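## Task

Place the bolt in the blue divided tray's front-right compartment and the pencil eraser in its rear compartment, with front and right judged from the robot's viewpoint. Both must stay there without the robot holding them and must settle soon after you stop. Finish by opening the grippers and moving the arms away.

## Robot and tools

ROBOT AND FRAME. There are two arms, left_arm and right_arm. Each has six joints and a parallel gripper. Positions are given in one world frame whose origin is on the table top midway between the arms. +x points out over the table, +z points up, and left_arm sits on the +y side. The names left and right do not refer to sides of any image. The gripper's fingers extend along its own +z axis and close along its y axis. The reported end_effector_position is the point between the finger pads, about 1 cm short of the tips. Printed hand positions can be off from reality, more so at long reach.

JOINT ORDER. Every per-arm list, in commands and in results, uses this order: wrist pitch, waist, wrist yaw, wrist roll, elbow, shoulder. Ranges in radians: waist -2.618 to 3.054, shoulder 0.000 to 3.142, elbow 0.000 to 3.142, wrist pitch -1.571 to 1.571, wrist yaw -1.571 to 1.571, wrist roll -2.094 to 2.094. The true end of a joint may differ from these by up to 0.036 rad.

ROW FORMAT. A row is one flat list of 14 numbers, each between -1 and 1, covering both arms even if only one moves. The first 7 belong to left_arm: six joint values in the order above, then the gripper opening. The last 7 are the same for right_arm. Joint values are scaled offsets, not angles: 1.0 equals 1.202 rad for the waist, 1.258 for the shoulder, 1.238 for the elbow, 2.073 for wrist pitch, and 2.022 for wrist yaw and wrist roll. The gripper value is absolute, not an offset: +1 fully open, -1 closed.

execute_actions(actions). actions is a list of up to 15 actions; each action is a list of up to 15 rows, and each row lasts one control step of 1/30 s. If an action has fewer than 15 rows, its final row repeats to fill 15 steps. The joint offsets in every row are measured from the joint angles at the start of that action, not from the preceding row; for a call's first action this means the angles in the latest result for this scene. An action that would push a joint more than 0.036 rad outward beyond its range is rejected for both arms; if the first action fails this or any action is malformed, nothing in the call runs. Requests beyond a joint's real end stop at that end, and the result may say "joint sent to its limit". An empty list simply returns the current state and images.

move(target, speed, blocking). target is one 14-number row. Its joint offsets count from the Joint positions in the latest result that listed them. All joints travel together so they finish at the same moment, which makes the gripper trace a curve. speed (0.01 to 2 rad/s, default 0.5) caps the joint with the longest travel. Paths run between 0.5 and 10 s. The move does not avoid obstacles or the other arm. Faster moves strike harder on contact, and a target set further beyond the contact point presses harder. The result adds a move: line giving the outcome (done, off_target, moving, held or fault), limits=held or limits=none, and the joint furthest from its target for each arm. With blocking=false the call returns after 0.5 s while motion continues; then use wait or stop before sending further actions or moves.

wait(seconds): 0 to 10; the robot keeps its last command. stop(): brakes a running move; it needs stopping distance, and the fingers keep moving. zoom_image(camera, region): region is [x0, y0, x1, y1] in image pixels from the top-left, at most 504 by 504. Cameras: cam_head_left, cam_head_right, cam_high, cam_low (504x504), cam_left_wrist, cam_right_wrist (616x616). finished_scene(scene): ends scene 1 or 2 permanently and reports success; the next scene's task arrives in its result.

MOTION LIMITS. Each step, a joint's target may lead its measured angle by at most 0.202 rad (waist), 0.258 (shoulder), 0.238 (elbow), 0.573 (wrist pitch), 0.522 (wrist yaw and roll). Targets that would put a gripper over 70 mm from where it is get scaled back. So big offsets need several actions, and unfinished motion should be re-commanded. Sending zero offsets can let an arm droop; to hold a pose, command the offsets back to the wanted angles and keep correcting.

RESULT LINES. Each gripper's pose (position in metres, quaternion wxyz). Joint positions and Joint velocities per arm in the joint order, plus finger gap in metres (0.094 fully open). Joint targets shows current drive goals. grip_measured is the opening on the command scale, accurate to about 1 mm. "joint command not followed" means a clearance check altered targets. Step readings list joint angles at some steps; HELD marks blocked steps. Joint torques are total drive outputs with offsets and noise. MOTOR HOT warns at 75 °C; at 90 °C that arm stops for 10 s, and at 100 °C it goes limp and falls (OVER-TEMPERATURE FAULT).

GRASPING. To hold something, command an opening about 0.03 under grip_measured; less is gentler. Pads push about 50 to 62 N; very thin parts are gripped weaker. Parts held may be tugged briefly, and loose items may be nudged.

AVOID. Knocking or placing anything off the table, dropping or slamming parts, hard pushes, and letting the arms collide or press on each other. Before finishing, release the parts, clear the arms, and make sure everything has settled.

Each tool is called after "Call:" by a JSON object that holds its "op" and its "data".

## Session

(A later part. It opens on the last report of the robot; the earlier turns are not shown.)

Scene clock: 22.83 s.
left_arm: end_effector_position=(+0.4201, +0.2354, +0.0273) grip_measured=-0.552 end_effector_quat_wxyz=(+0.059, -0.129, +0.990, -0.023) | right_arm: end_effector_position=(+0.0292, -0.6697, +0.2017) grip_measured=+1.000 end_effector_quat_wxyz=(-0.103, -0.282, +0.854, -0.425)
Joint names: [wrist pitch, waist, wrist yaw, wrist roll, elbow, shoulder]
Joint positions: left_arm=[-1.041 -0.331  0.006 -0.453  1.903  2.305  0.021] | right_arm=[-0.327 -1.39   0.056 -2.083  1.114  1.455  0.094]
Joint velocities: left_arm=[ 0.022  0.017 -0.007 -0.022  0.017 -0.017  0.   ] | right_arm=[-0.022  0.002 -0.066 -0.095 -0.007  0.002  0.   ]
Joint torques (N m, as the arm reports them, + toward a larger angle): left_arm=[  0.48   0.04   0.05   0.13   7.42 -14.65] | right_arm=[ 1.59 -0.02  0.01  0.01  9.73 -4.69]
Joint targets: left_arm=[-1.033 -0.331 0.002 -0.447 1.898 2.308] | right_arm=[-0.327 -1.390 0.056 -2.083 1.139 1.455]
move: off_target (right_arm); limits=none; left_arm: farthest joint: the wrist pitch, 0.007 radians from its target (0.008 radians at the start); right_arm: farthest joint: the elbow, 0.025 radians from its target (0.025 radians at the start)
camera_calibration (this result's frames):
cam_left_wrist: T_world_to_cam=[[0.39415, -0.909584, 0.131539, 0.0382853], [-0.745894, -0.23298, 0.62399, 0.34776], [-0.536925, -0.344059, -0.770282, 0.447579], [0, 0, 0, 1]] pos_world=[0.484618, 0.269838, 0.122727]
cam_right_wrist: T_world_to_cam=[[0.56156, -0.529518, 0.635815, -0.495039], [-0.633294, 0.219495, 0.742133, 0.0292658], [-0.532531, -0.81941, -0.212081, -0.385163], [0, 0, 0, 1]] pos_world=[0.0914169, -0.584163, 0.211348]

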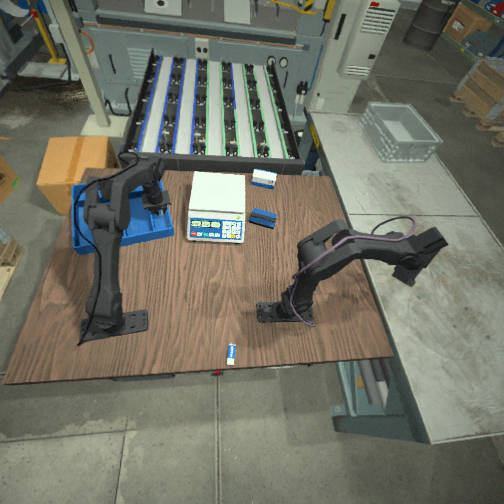

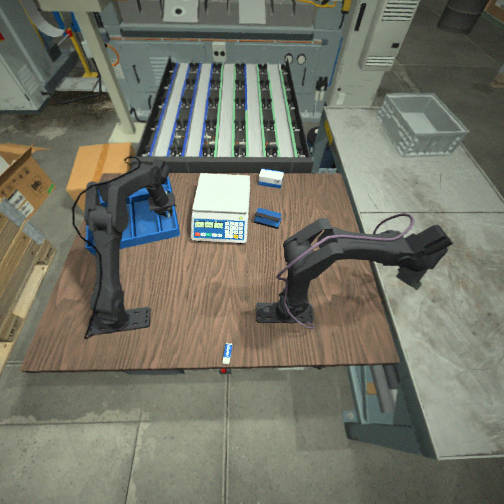

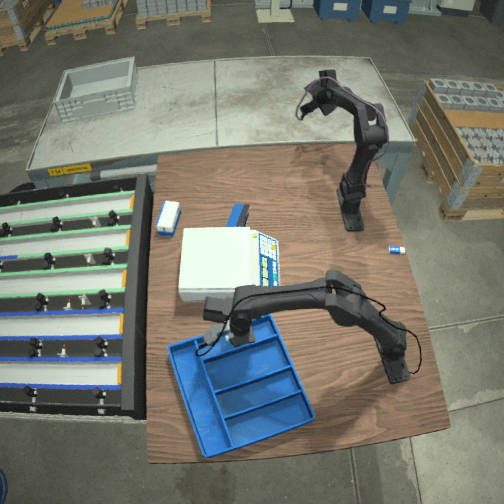

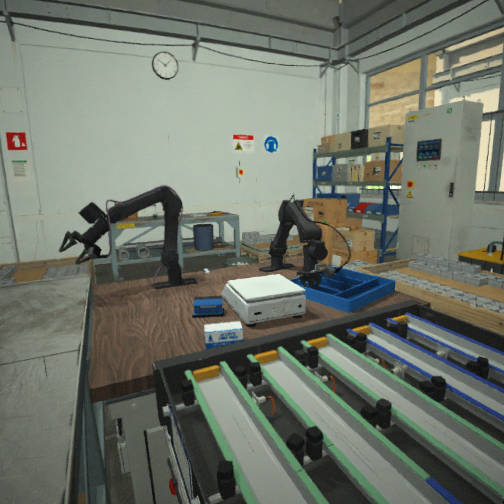

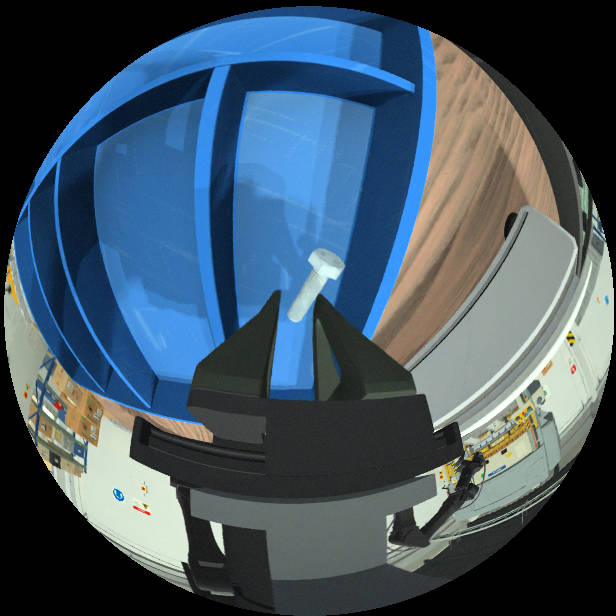

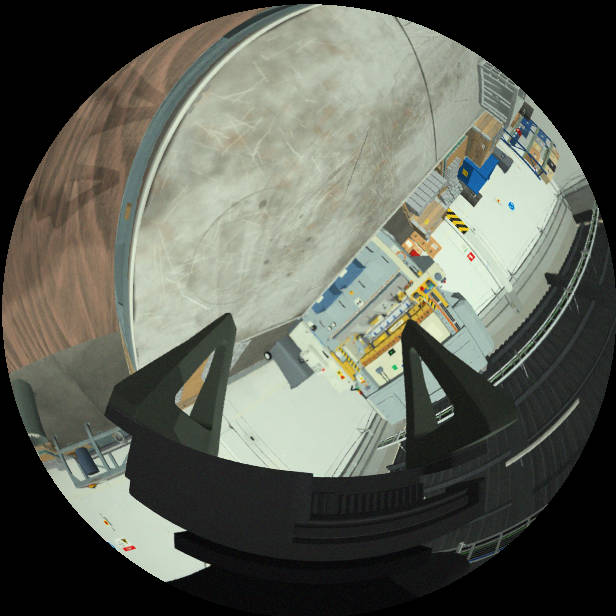

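Call:
{"op": "move", "data": {"target": [-0.206, 0, -0.002, 0, 0.16, -0.166, -0.55, 0, 0, 0, 0, 0.02, 0, 1], "speed": 0.8}}

Scene clock: 24.97 s.
left_arm: end_effector_position=(+0.3690, +0.2455, +0.1584) grip_measured=-0.552 end_effector_quat_wxyz=(+0.052, -0.129, +0.990, -0.021) | right_arm: end_effector_position=(+0.0292, -0.6697, +0.2017) grip_measured=+1.000 end_effector_quat_wxyz=(-0.103, -0.282, +0.854, -0.425)
Joint names: [wrist pitch, waist, wrist yaw, wrist roll, elbow, shoulder]
Joint positions: left_arm=[-1.453 -0.331  0.006 -0.453  2.089  2.096  0.021] | right_arm=[-0.327 -1.39   0.056 -2.083  1.114  1.455  0.094]
Joint velocities: left_arm=[-0.051  0.007 -0.007  0.051 -0.012  0.017 -0.001] | right_arm=[ 0.007 -0.007  0.022  0.007 -0.017 -0.002  0.   ]
Joint torques (N m, as the arm reports them, + toward a larger angle): left_arm=[  0.25   0.07   0.01   0.06   8.83 -12.93] | right_arm=[ 1.59 -0.01  0.01  0.01  9.69 -4.68]
Joint targets: left_arm=[-1.468 -0.331 0.002 -0.453 2.101 2.096] | right_arm=[-0.327 -1.390 0.056 -2.083 1.139 1.455]
move: off_target (right_arm); limits=none; left_arm: farthest joint: the wrist pitch, 0.015 radians from its target (0.427 radians at the start); right_arm: farthest joint: the elbow, 0.025 radians from its target (0.025 radians at the start)
camera_calibration (this result's frames):
cam_left_wrist: T_world_to_cam=[[0.396192, -0.909986, 0.122298, 0.0511397], [-0.73576, -0.234973, 0.635173, 0.225194], [-0.549262, -0.341633, -0.762626, 0.527283], [0, 0, 0, 1]] pos_world=[0.435044, 0.279588, 0.252828]
cam_right_wrist: T_world_to_cam=[[0.56156, -0.529518, 0.635815, -0.495039], [-0.633294, 0.219495, 0.742133, 0.0292658], [-0.532531, -0.81941, -0.212081, -0.385163], [0, 0, 0, 1]] pos_world=[0.0914169, -0.584163, 0.211348]

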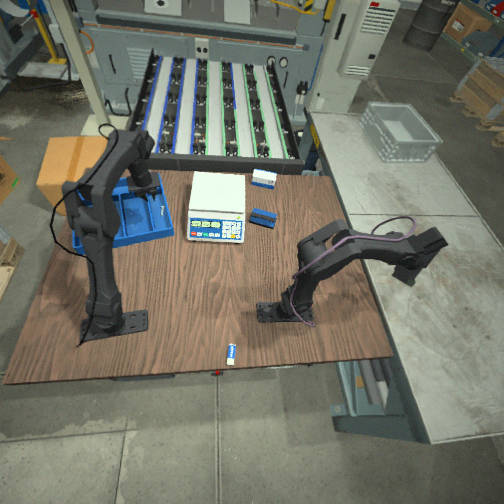

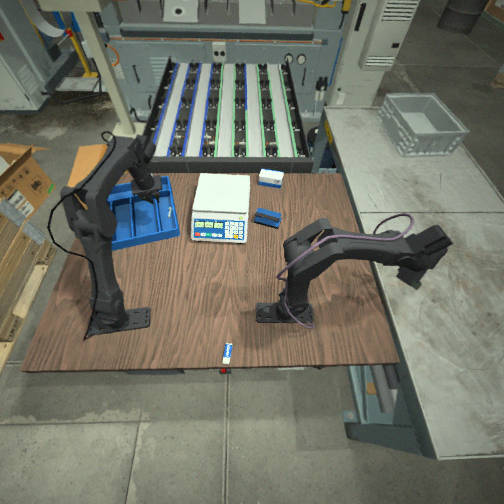

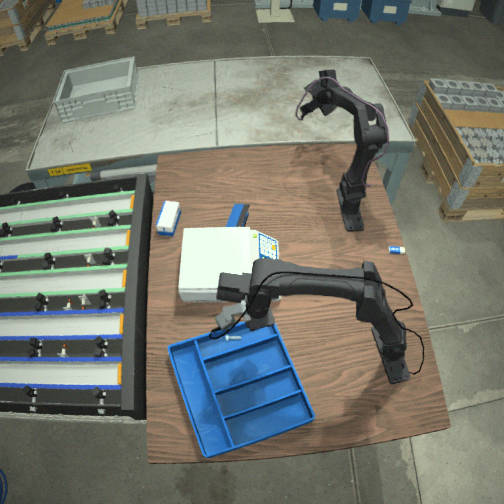

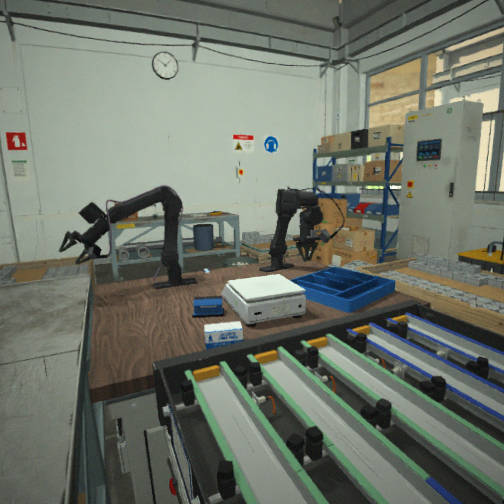

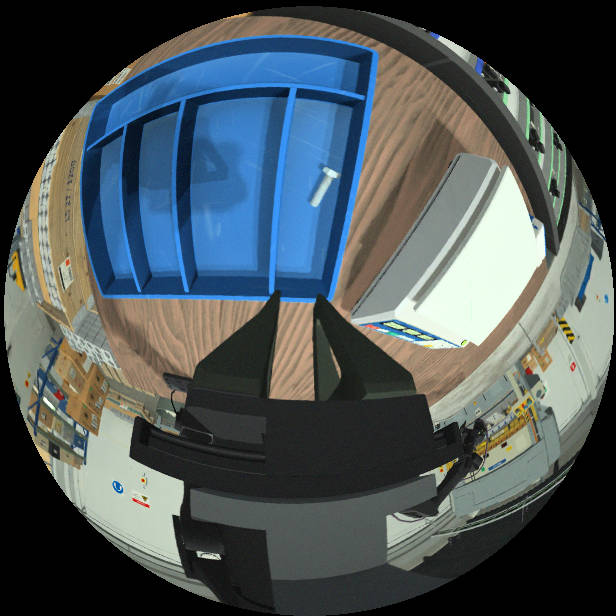

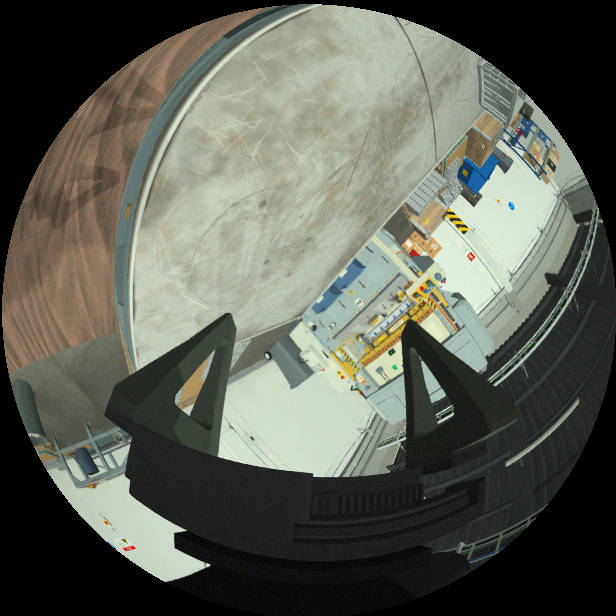

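Call:
{"op": "move", "data": {"target": [0.036, -1.0, -0.002, 0.618, -0.225, -0.098, 0.1, 0, 0, 0, 0, 0.02, 0, 1], "speed": 1.5}}

Scene clock: 27.37 s.
left_arm: end_effector_position=(+0.0165, -0.0509, +0.1277) grip_measured=+0.099 end_effector_quat_wxyz=(+0.006, +0.889, +0.459, -0.004) | right_arm: end_effector_position=(+0.0292, -0.6697, +0.2017) grip_measured=+1.000 end_effector_quat_wxyz=(-0.103, -0.282, +0.854, -0.425)
Joint names: [wrist pitch, waist, wrist yaw, wrist roll, elbow, shoulder]
Joint positions: left_arm=[-1.386 -1.539  0.005  0.787  1.825  1.997  0.052] | right_arm=[-0.327 -1.39   0.056 -2.083  1.114  1.455  0.094]
Joint velocities: left_arm=[-0.066 -0.022 -0.022  0.022  0.002 -0.017  0.   ] | right_arm=[ 0.037  0.002 -0.007  0.007  0.007 -0.007  0.   ]
Joint torques (N m, as the arm reports them, + toward a larger angle): left_arm=[  0.23   0.47   0.02   0.17   6.37 -14.19] | right_arm=[ 1.59 -0.04  0.02  0.    9.74 -4.68]
Joint targets: left_arm=[-1.378 -1.533 0.002 0.796 1.811 1.973] | right_arm=[-0.327 -1.390 0.056 -2.083 1.139 1.455]
move: off_target (left_arm, right_arm); limits=none; left_arm: farthest joint: the shoulder, 0.025 radians from its target (0.124 radians at the start); right_arm: farthest joint: the elbow, 0.025 radians from its target (0.025 radians at the start)
camera_calibration (this result's frames):
cam_left_wrist: T_world_to_cam=[[-0.895287, 0.442632, 0.0503841, 0.0241519], [0.350053, 0.629021, 0.694115, -0.0657346], [0.275545, 0.639069, -0.718098, 0.239673], [0, 0, 0, 1]] pos_world=[-0.0214074, -0.12251, 0.21652]
cam_right_wrist: T_world_to_cam=[[0.56156, -0.529518, 0.635815, -0.495039], [-0.633294, 0.219495, 0.742133, 0.0292658], [-0.532531, -0.81941, -0.212081, -0.385163], [0, 0, 0, 1]] pos_world=[0.0914169, -0.584163, 0.211348]

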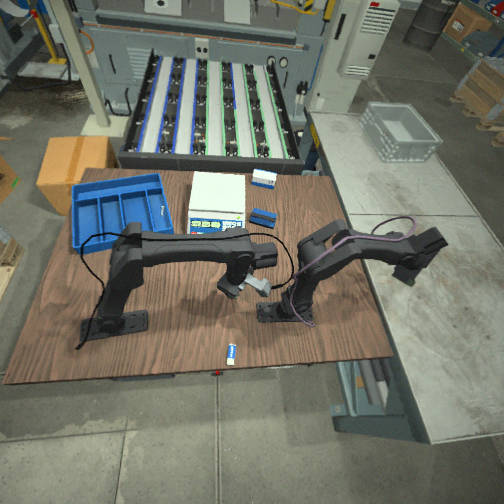

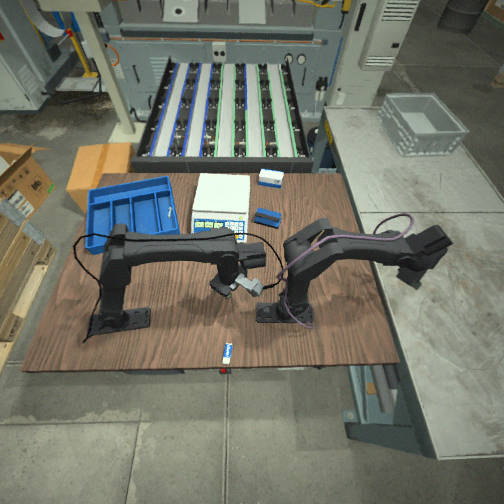

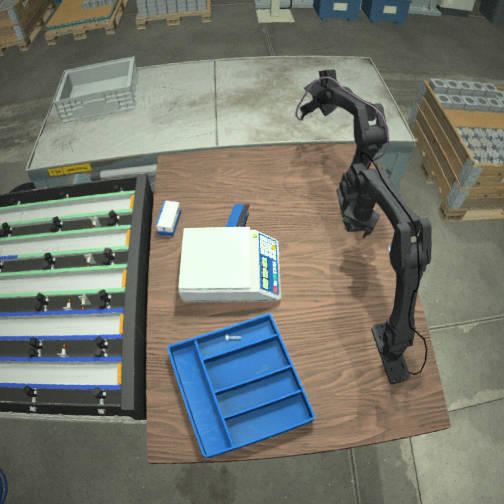

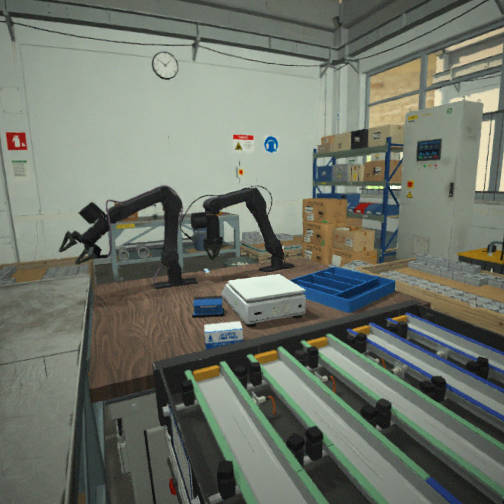

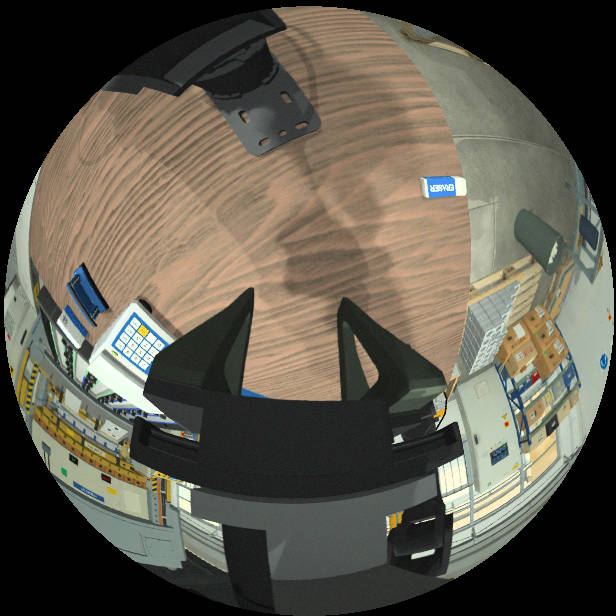

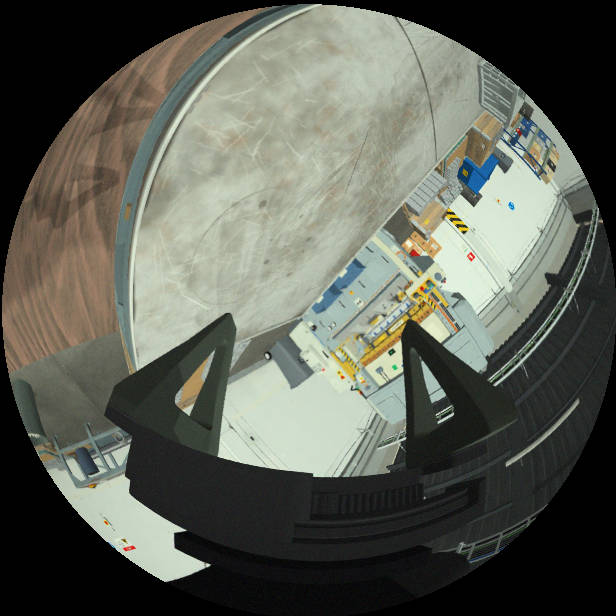

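Call:
{"op": "move", "data": {"target": [0.131, -0.384, -0.002, 0.339, -0.213, 0.022, 0.1, 0, 0, 0, 0, 0.02, 0, 1], "speed": 0.9}}

Scene clock: 29.50 s.
left_arm: end_effector_position=(-0.1598, -0.0388, +0.0591) grip_measured=+0.099 end_effector_quat_wxyz=(+0.006, +0.996, -0.094, -0.002) | right_arm: end_effector_position=(+0.0292, -0.6697, +0.2017) grip_measured=+1.000 end_effector_quat_wxyz=(-0.103, -0.282, +0.854, -0.425)
Joint names: [wrist pitch, waist, wrist yaw, wrist roll, elbow, shoulder]
Joint positions: left_arm=[-1.12  -2.005  0.002  1.463  1.574  2.013  0.052] | right_arm=[-0.327 -1.39   0.056 -2.083  1.114  1.455  0.094]
Joint velocities: left_arm=[ 0.095  0.002  0.051 -0.007 -0.007 -0.007 -0.001] | right_arm=[-0.066  0.002 -0.095  0.007 -0.002  0.002  0.   ]
Joint torques (N m, as the arm reports them, + toward a larger angle): left_arm=[  0.22   0.35   0.04   0.14   6.69 -10.8 ] | right_arm=[ 1.59 -0.02  0.01  0.01  9.71 -4.66]
Joint targets: left_arm=[-1.114 -2.001 0.001 1.472 1.562 2.025] | right_arm=[-0.327 -1.390 0.056 -2.083 1.139 1.455]
move: off_target (right_arm); limits=none; left_arm: farthest joint: the elbow, 0.013 radians from its target (0.264 radians at the start); right_arm: farthest joint: the elbow, 0.025 radians from its target (0.025 radians at the start)
camera_calibration (this result's frames):
cam_left_wrist: T_world_to_cam=[[0.030009, 0.99864, 0.0426381, 0.0343721], [0.712173, -0.0512935, 0.700127, 0.0671315], [0.701362, 0.00935561, -0.712744, 0.274565], [0, 0, 0, 1]] pos_world=[-0.24141, -0.0334507, 0.147228]
cam_right_wrist: T_world_to_cam=[[0.56156, -0.529518, 0.635815, -0.495039], [-0.633294, 0.219495, 0.742133, 0.0292658], [-0.532531, -0.81941, -0.212081, -0.385163], [0, 0, 0, 1]] pos_world=[0.0914169, -0.584163, 0.211348]

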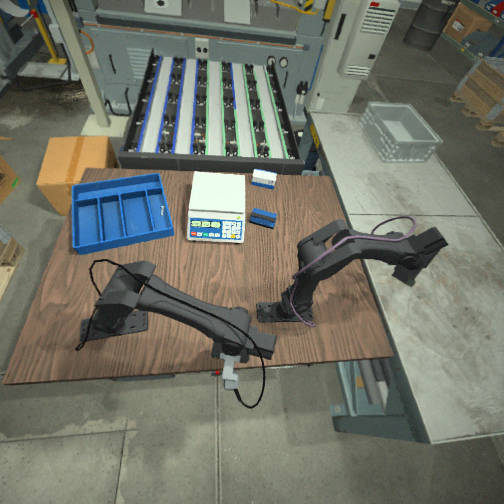

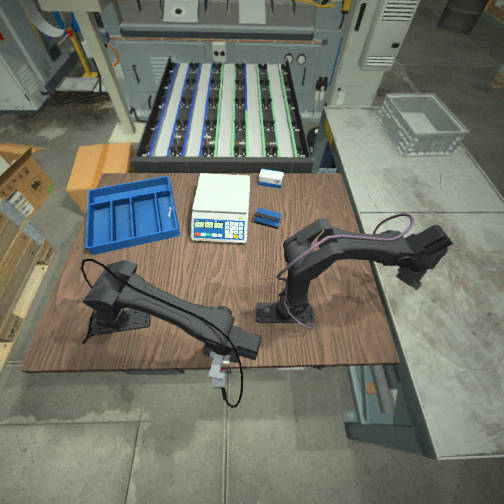

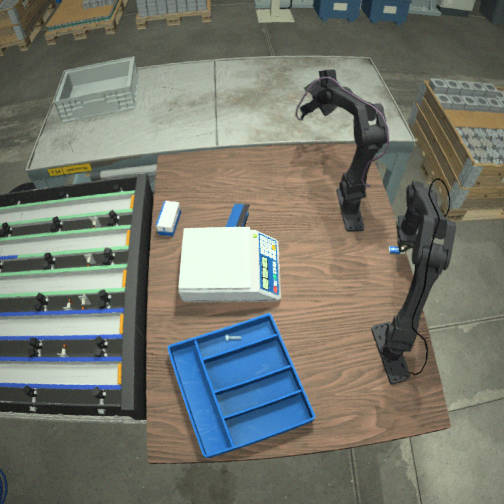

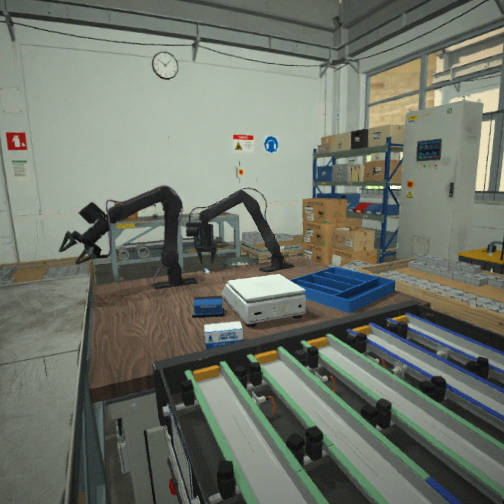

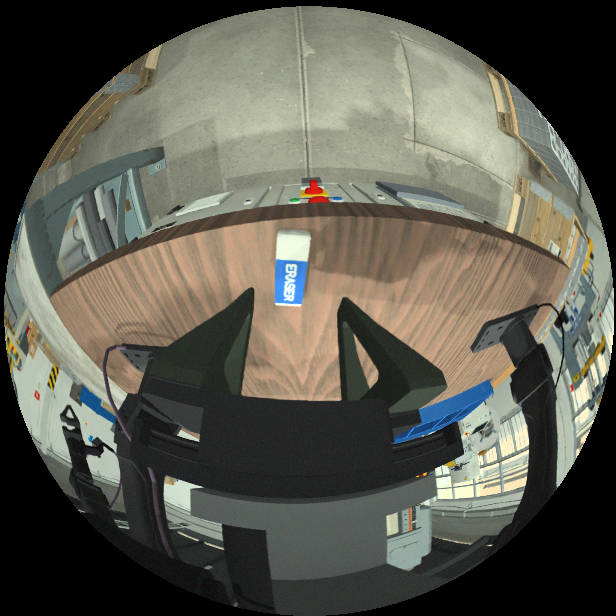

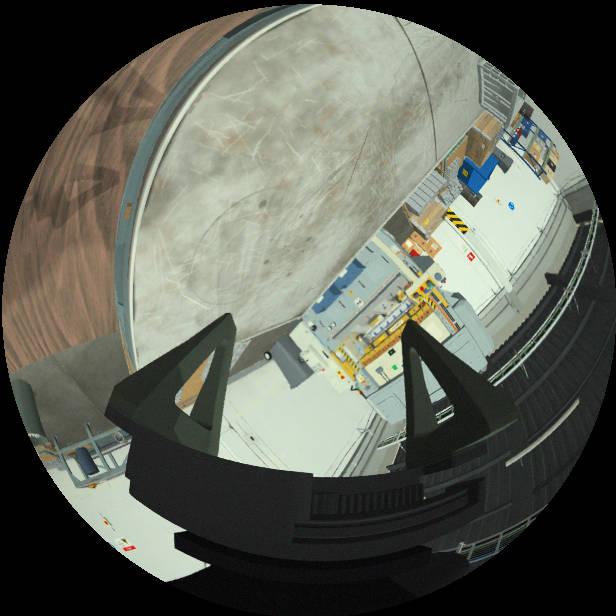

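Call:
{"op": "move", "data": {"target": [0.067, 0.02, -0.001, -0.016, -0.069, 0.064, 0.1, 0, 0, 0, 0, 0.02, 0, 1], "speed": 0.3}}

Scene clock: 31.13 s.
left_arm: end_effector_position=(-0.1545, -0.0450, +0.0162) grip_measured=+0.099 end_effector_quat_wxyz=(+0.001, +0.997, -0.074, -0.002) | right_arm: end_effector_position=(+0.0292, -0.6697, +0.2017) grip_measured=+1.000 end_effector_quat_wxyz=(-0.103, -0.282, +0.854, -0.425)
Joint names: [wrist pitch, waist, wrist yaw, wrist roll, elbow, shoulder]
Joint positions: left_arm=[-0.987 -1.987  0.002  1.439  1.501  2.082  0.052] | right_arm=[-0.327 -1.39   0.056 -2.083  1.114  1.455  0.094]
Joint velocities: left_arm=[ 0.066 -0.007  0.007 -0.051  0.007 -0.027  0.   ] | right_arm=[ 0.022  0.007 -0.066  0.022 -0.002 -0.007  0.   ]
Joint torques (N m, as the arm reports them, + toward a larger angle): left_arm=[  0.26   0.43   0.05  -0.07   6.11 -11.28] | right_arm=[ 1.6  -0.02  0.01  0.01  9.74 -4.69]
Joint targets: left_arm=[-0.981 -1.981 0.000 1.430 1.489 2.093] | right_arm=[-0.327 -1.390 0.056 -2.083 1.139 1.455]
move: off_target (right_arm); limits=none; left_arm: farthest joint: the elbow, 0.013 radians from its target (0.085 radians at the start); right_arm: farthest joint: the elbow, 0.025 radians from its target (0.025 radians at the start)
camera_calibration (this result's frames):
cam_left_wrist: T_world_to_cam=[[-0.0112595, 0.998589, 0.0518997, 0.0356673], [0.712023, -0.0284349, 0.70158, 0.0940011], [0.702065, 0.0448533, -0.710699, 0.241949], [0, 0, 0, 1]] pos_world=[-0.236393, -0.0437963, 0.104152]
cam_right_wrist: T_world_to_cam=[[0.56156, -0.529518, 0.635815, -0.495039], [-0.633294, 0.219495, 0.742133, 0.0292658], [-0.532531, -0.81941, -0.212081, -0.385163], [0, 0, 0, 1]] pos_world=[0.0914169, -0.584163, 0.211348]

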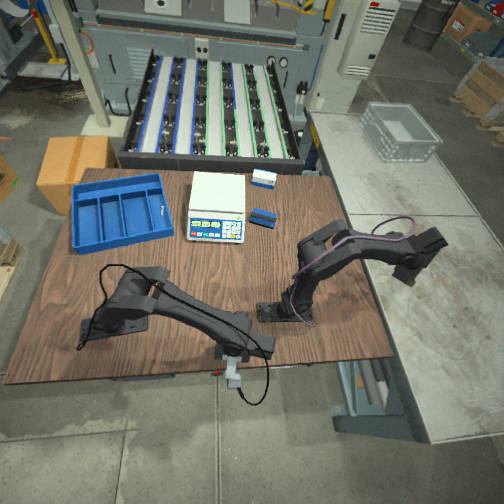

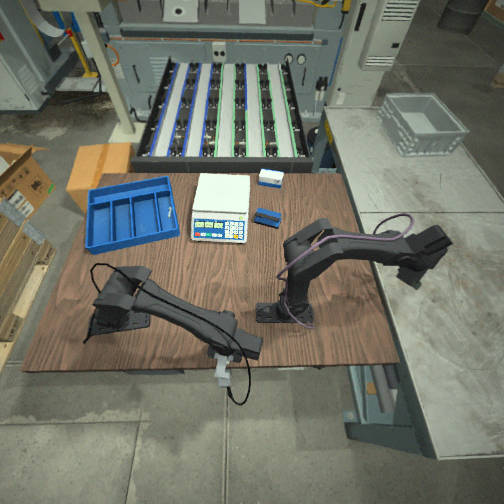

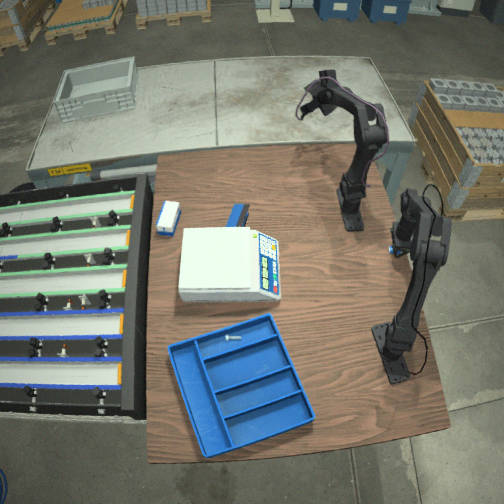

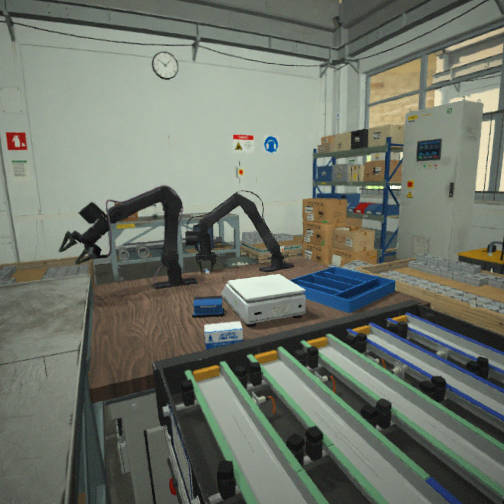

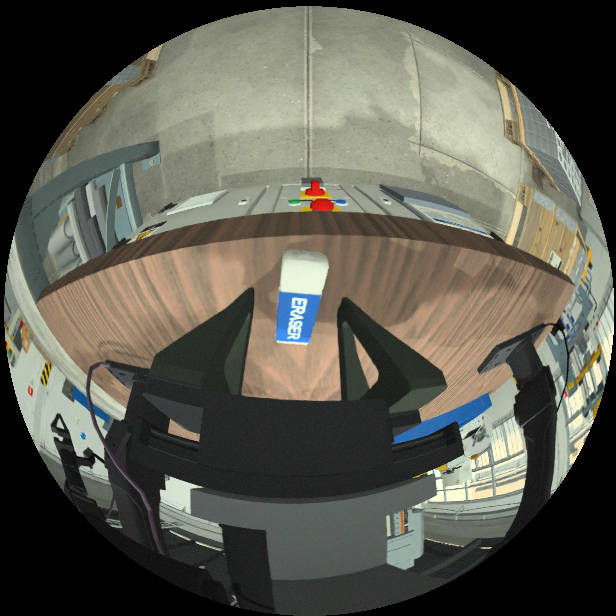

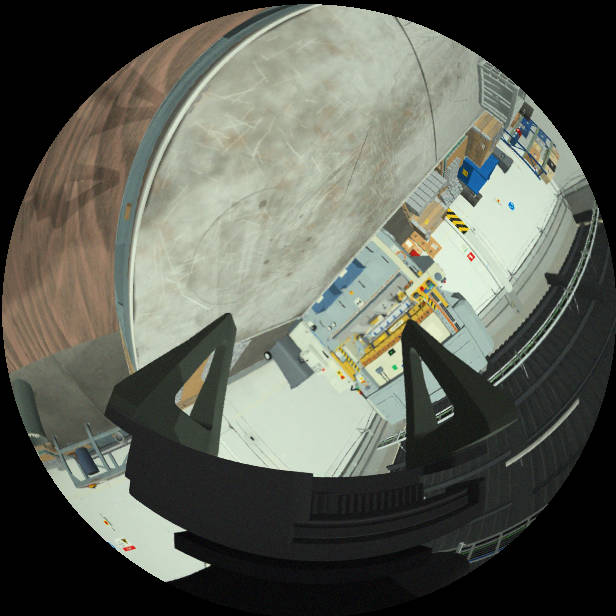

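Call:
{"op": "move", "data": {"target": [0.006, 0.004, 0, -0.004, -0.016, 0.014, -0.35, 0, 0, 0, 0, 0.02, 0, 1], "speed": 0.1}}

Call:
{"op": "move", "data": {"target": [0.003, 0.004, 0, -0.004, -0.008, 0.008, -0.6, 0, 0, 0, 0, 0.02, 0, 1], "speed": 0.1}}

Scene clock: 32.03 s.
left_arm: end_effector_position=(-0.1549, -0.0464, +0.0162) grip_measured=-0.348 end_effector_quat_wxyz=(+0.004, +0.997, -0.074, -0.002) | right_arm: end_effector_position=(+0.0292, -0.6697, +0.2017) grip_measured=+1.000 end_effector_quat_wxyz=(-0.103, -0.282, +0.854, -0.425)
Joint names: [wrist pitch, waist, wrist yaw, wrist roll, elbow, shoulder]
Joint positions: left_arm=[-0.981 -1.987  0.002  1.439  1.501  2.082  0.031] | right_arm=[-0.327 -1.39   0.056 -2.083  1.114  1.455  0.094]
Joint velocities: left_arm=[-0.037 -0.012  0.051 -0.022 -0.007  0.002  0.   ] | right_arm=[ 0.007  0.007  0.007  0.081 -0.012 -0.012  0.   ]
Joint torques (N m, as the arm reports them, + toward a larger angle): left_arm=[  0.24   0.31  -0.01  -0.06   5.49 -10.74] | right_arm=[ 1.59 -0.02  0.02  0.    9.74 -4.72]
Joint targets: left_arm=[-0.975 -1.982 0.002 1.431 1.482 2.100] | right_arm=[-0.327 -1.390 0.056 -2.083 1.139 1.455]
move: off_target (right_arm); limits=none; left_arm: farthest joint: the elbow, 0.020 radians from its target (0.020 radians at the start); right_arm: farthest joint: the elbow, 0.025 radians from its target (0.025 radians at the start)
camera_calibration (this result's frames):
cam_left_wrist: T_world_to_cam=[[-0.0111771, 0.998876, 0.0460591, 0.0372394], [0.713203, -0.0243218, 0.700535, 0.0946428], [0.700868, 0.0406794, -0.71213, 0.241958], [0, 0, 0, 1]] pos_world=[-0.236664, -0.0447384, 0.104289]
cam_right_wrist: T_world_to_cam=[[0.56156, -0.529518, 0.635815, -0.495039], [-0.633294, 0.219495, 0.742133, 0.0292658], [-0.532531, -0.81941, -0.212081, -0.385163], [0, 0, 0, 1]] pos_world=[0.0914169, -0.584163, 0.211348]

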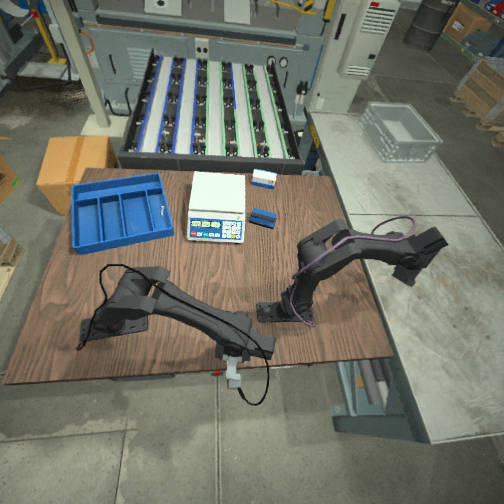

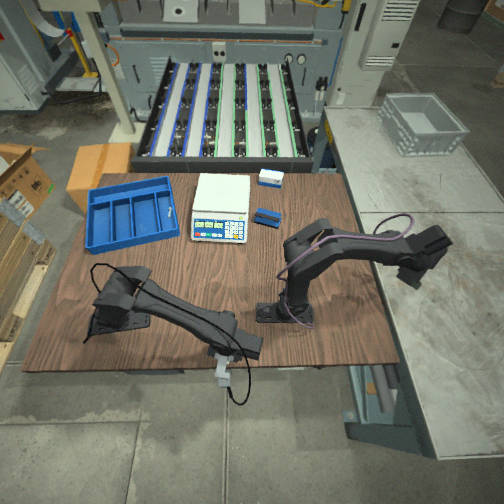

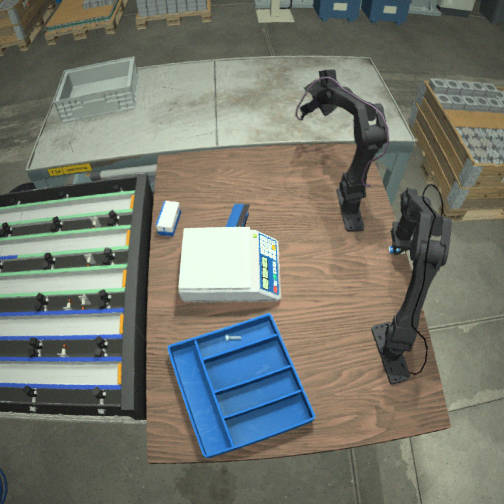

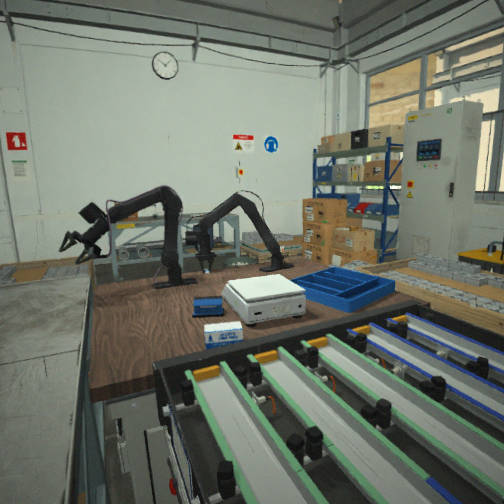

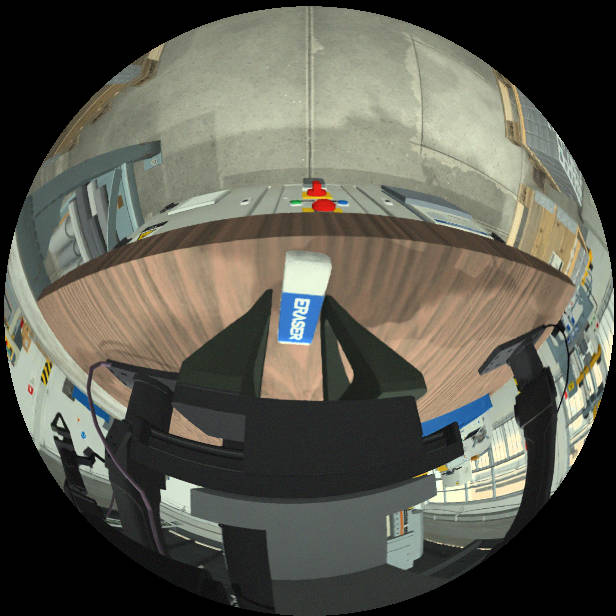

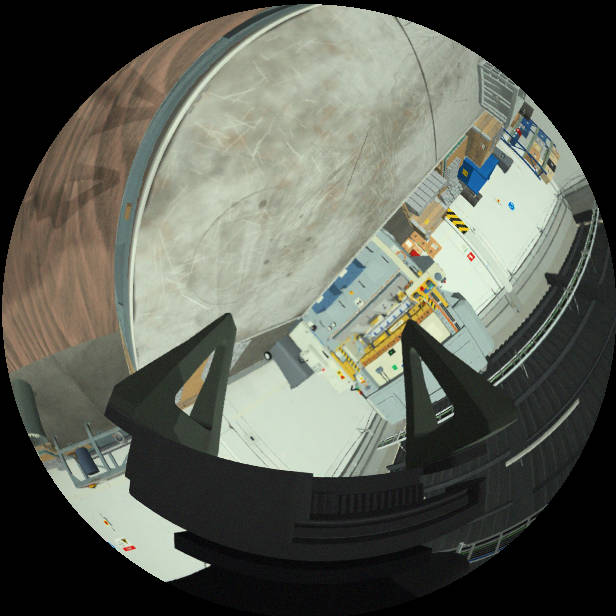

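Scene clock: 32.73 s.
left_arm: end_effector_position=(-0.1549, -0.0465, +0.0162) grip_measured=-0.571 end_effector_quat_wxyz=(+0.004, +0.997, -0.074, -0.002) | right_arm: end_effector_position=(+0.0292, -0.6697, +0.2017) grip_measured=+1.000 end_effector_quat_wxyz=(-0.103, -0.282, +0.854, -0.425)
Joint names: [wrist pitch, waist, wrist yaw, wrist roll, elbow, shoulder]
Joint positions: left_arm=[-0.981 -1.987  0.002  1.439  1.501  2.082  0.02 ] | right_arm=[-0.327 -1.39   0.056 -2.083  1.114  1.455  0.094]
Joint velocities: left_arm=[ 0.051 -0.002 -0.007 -0.022 -0.012 -0.002  0.   ] | right_arm=[ 0.007  0.022 -0.007  0.051  0.012  0.022  0.   ]
Joint torques (N m, as the arm reports them, + toward a larger angle): left_arm=[  0.26   0.46   0.01  -0.06   6.4  -11.48] | right_arm=[ 1.59 -0.04  0.01  0.01  9.7  -4.65]
Joint targets: left_arm=[-0.975 -1.982 0.002 1.431 1.492 2.092] | right_arm=[-0.327 -1.390 0.056 -2.083 1.139 1.455]
move: off_target (right_arm); limits=none; left_arm: farthest joint: the shoulder, 0.010 radians from its target (0.010 radians at the start); right_arm: farthest joint: the elbow, 0.025 radians from its target (0.025 radians at the start)
camera_calibration (this result's frames):
cam_left_wrist: T_world_to_cam=[[-0.0111722, 0.998893, 0.045694, 0.0373376], [0.713277, -0.0240649, 0.700469, 0.0946831], [0.700793, 0.0404183, -0.712219, 0.241958], [0, 0, 0, 1]] pos_world=[-0.236681, -0.0447973, 0.104298]
cam_right_wrist: T_world_to_cam=[[0.56156, -0.529518, 0.635815, -0.495039], [-0.633294, 0.219495, 0.742133, 0.0292658], [-0.532531, -0.81941, -0.212081, -0.385163], [0, 0, 0, 1]] pos_world=[0.0914169, -0.584163, 0.211348]

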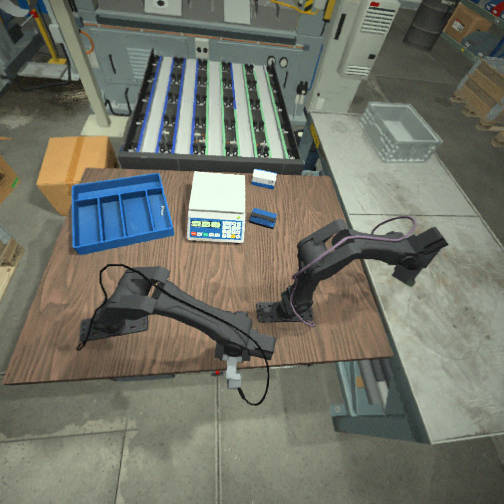

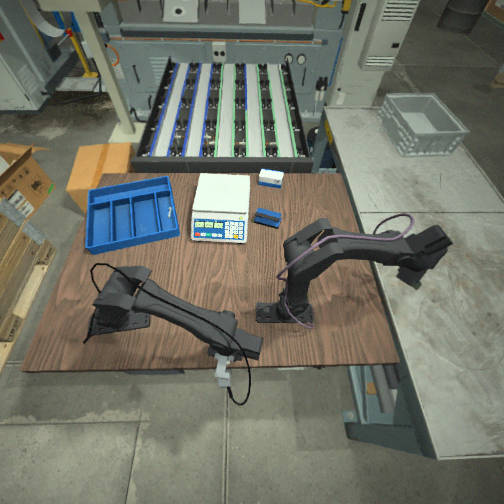

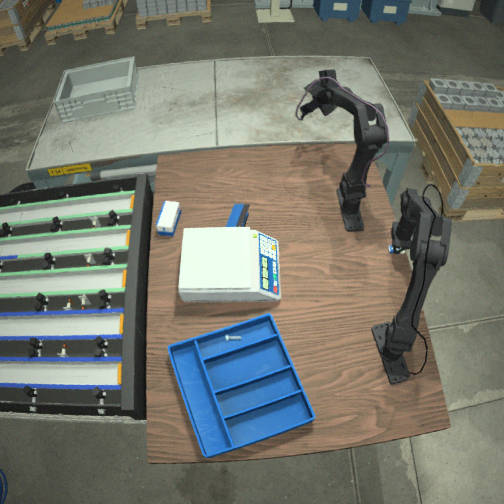

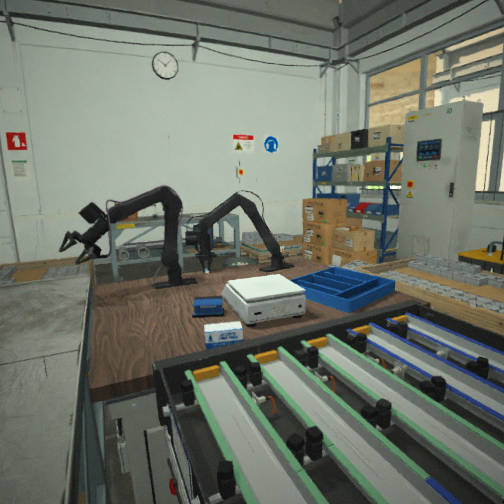

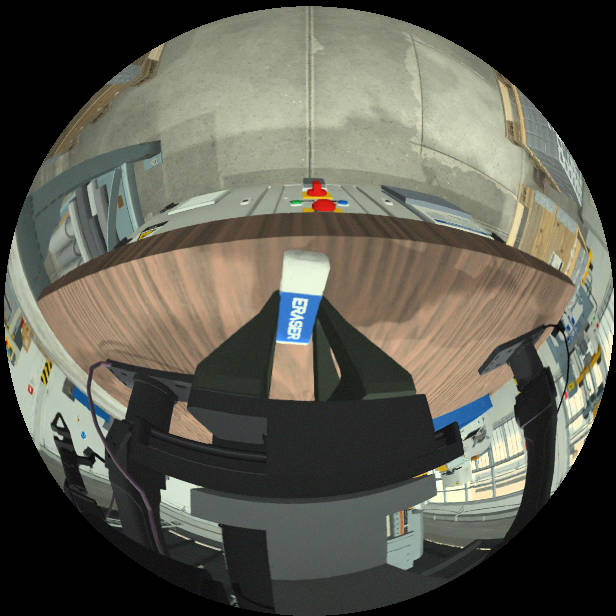

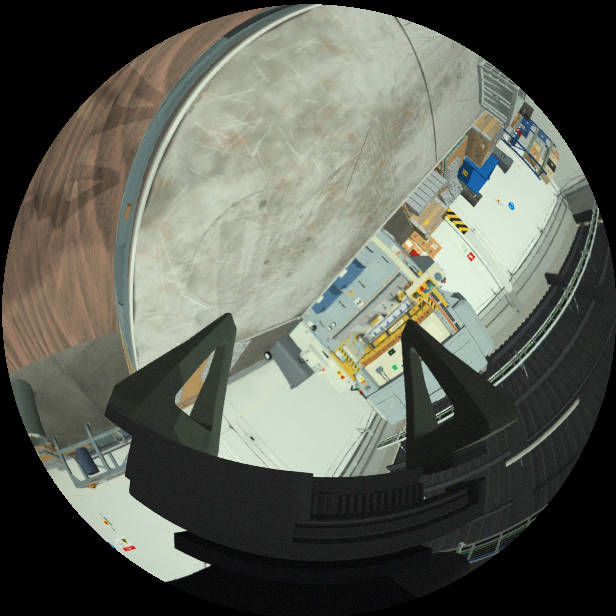

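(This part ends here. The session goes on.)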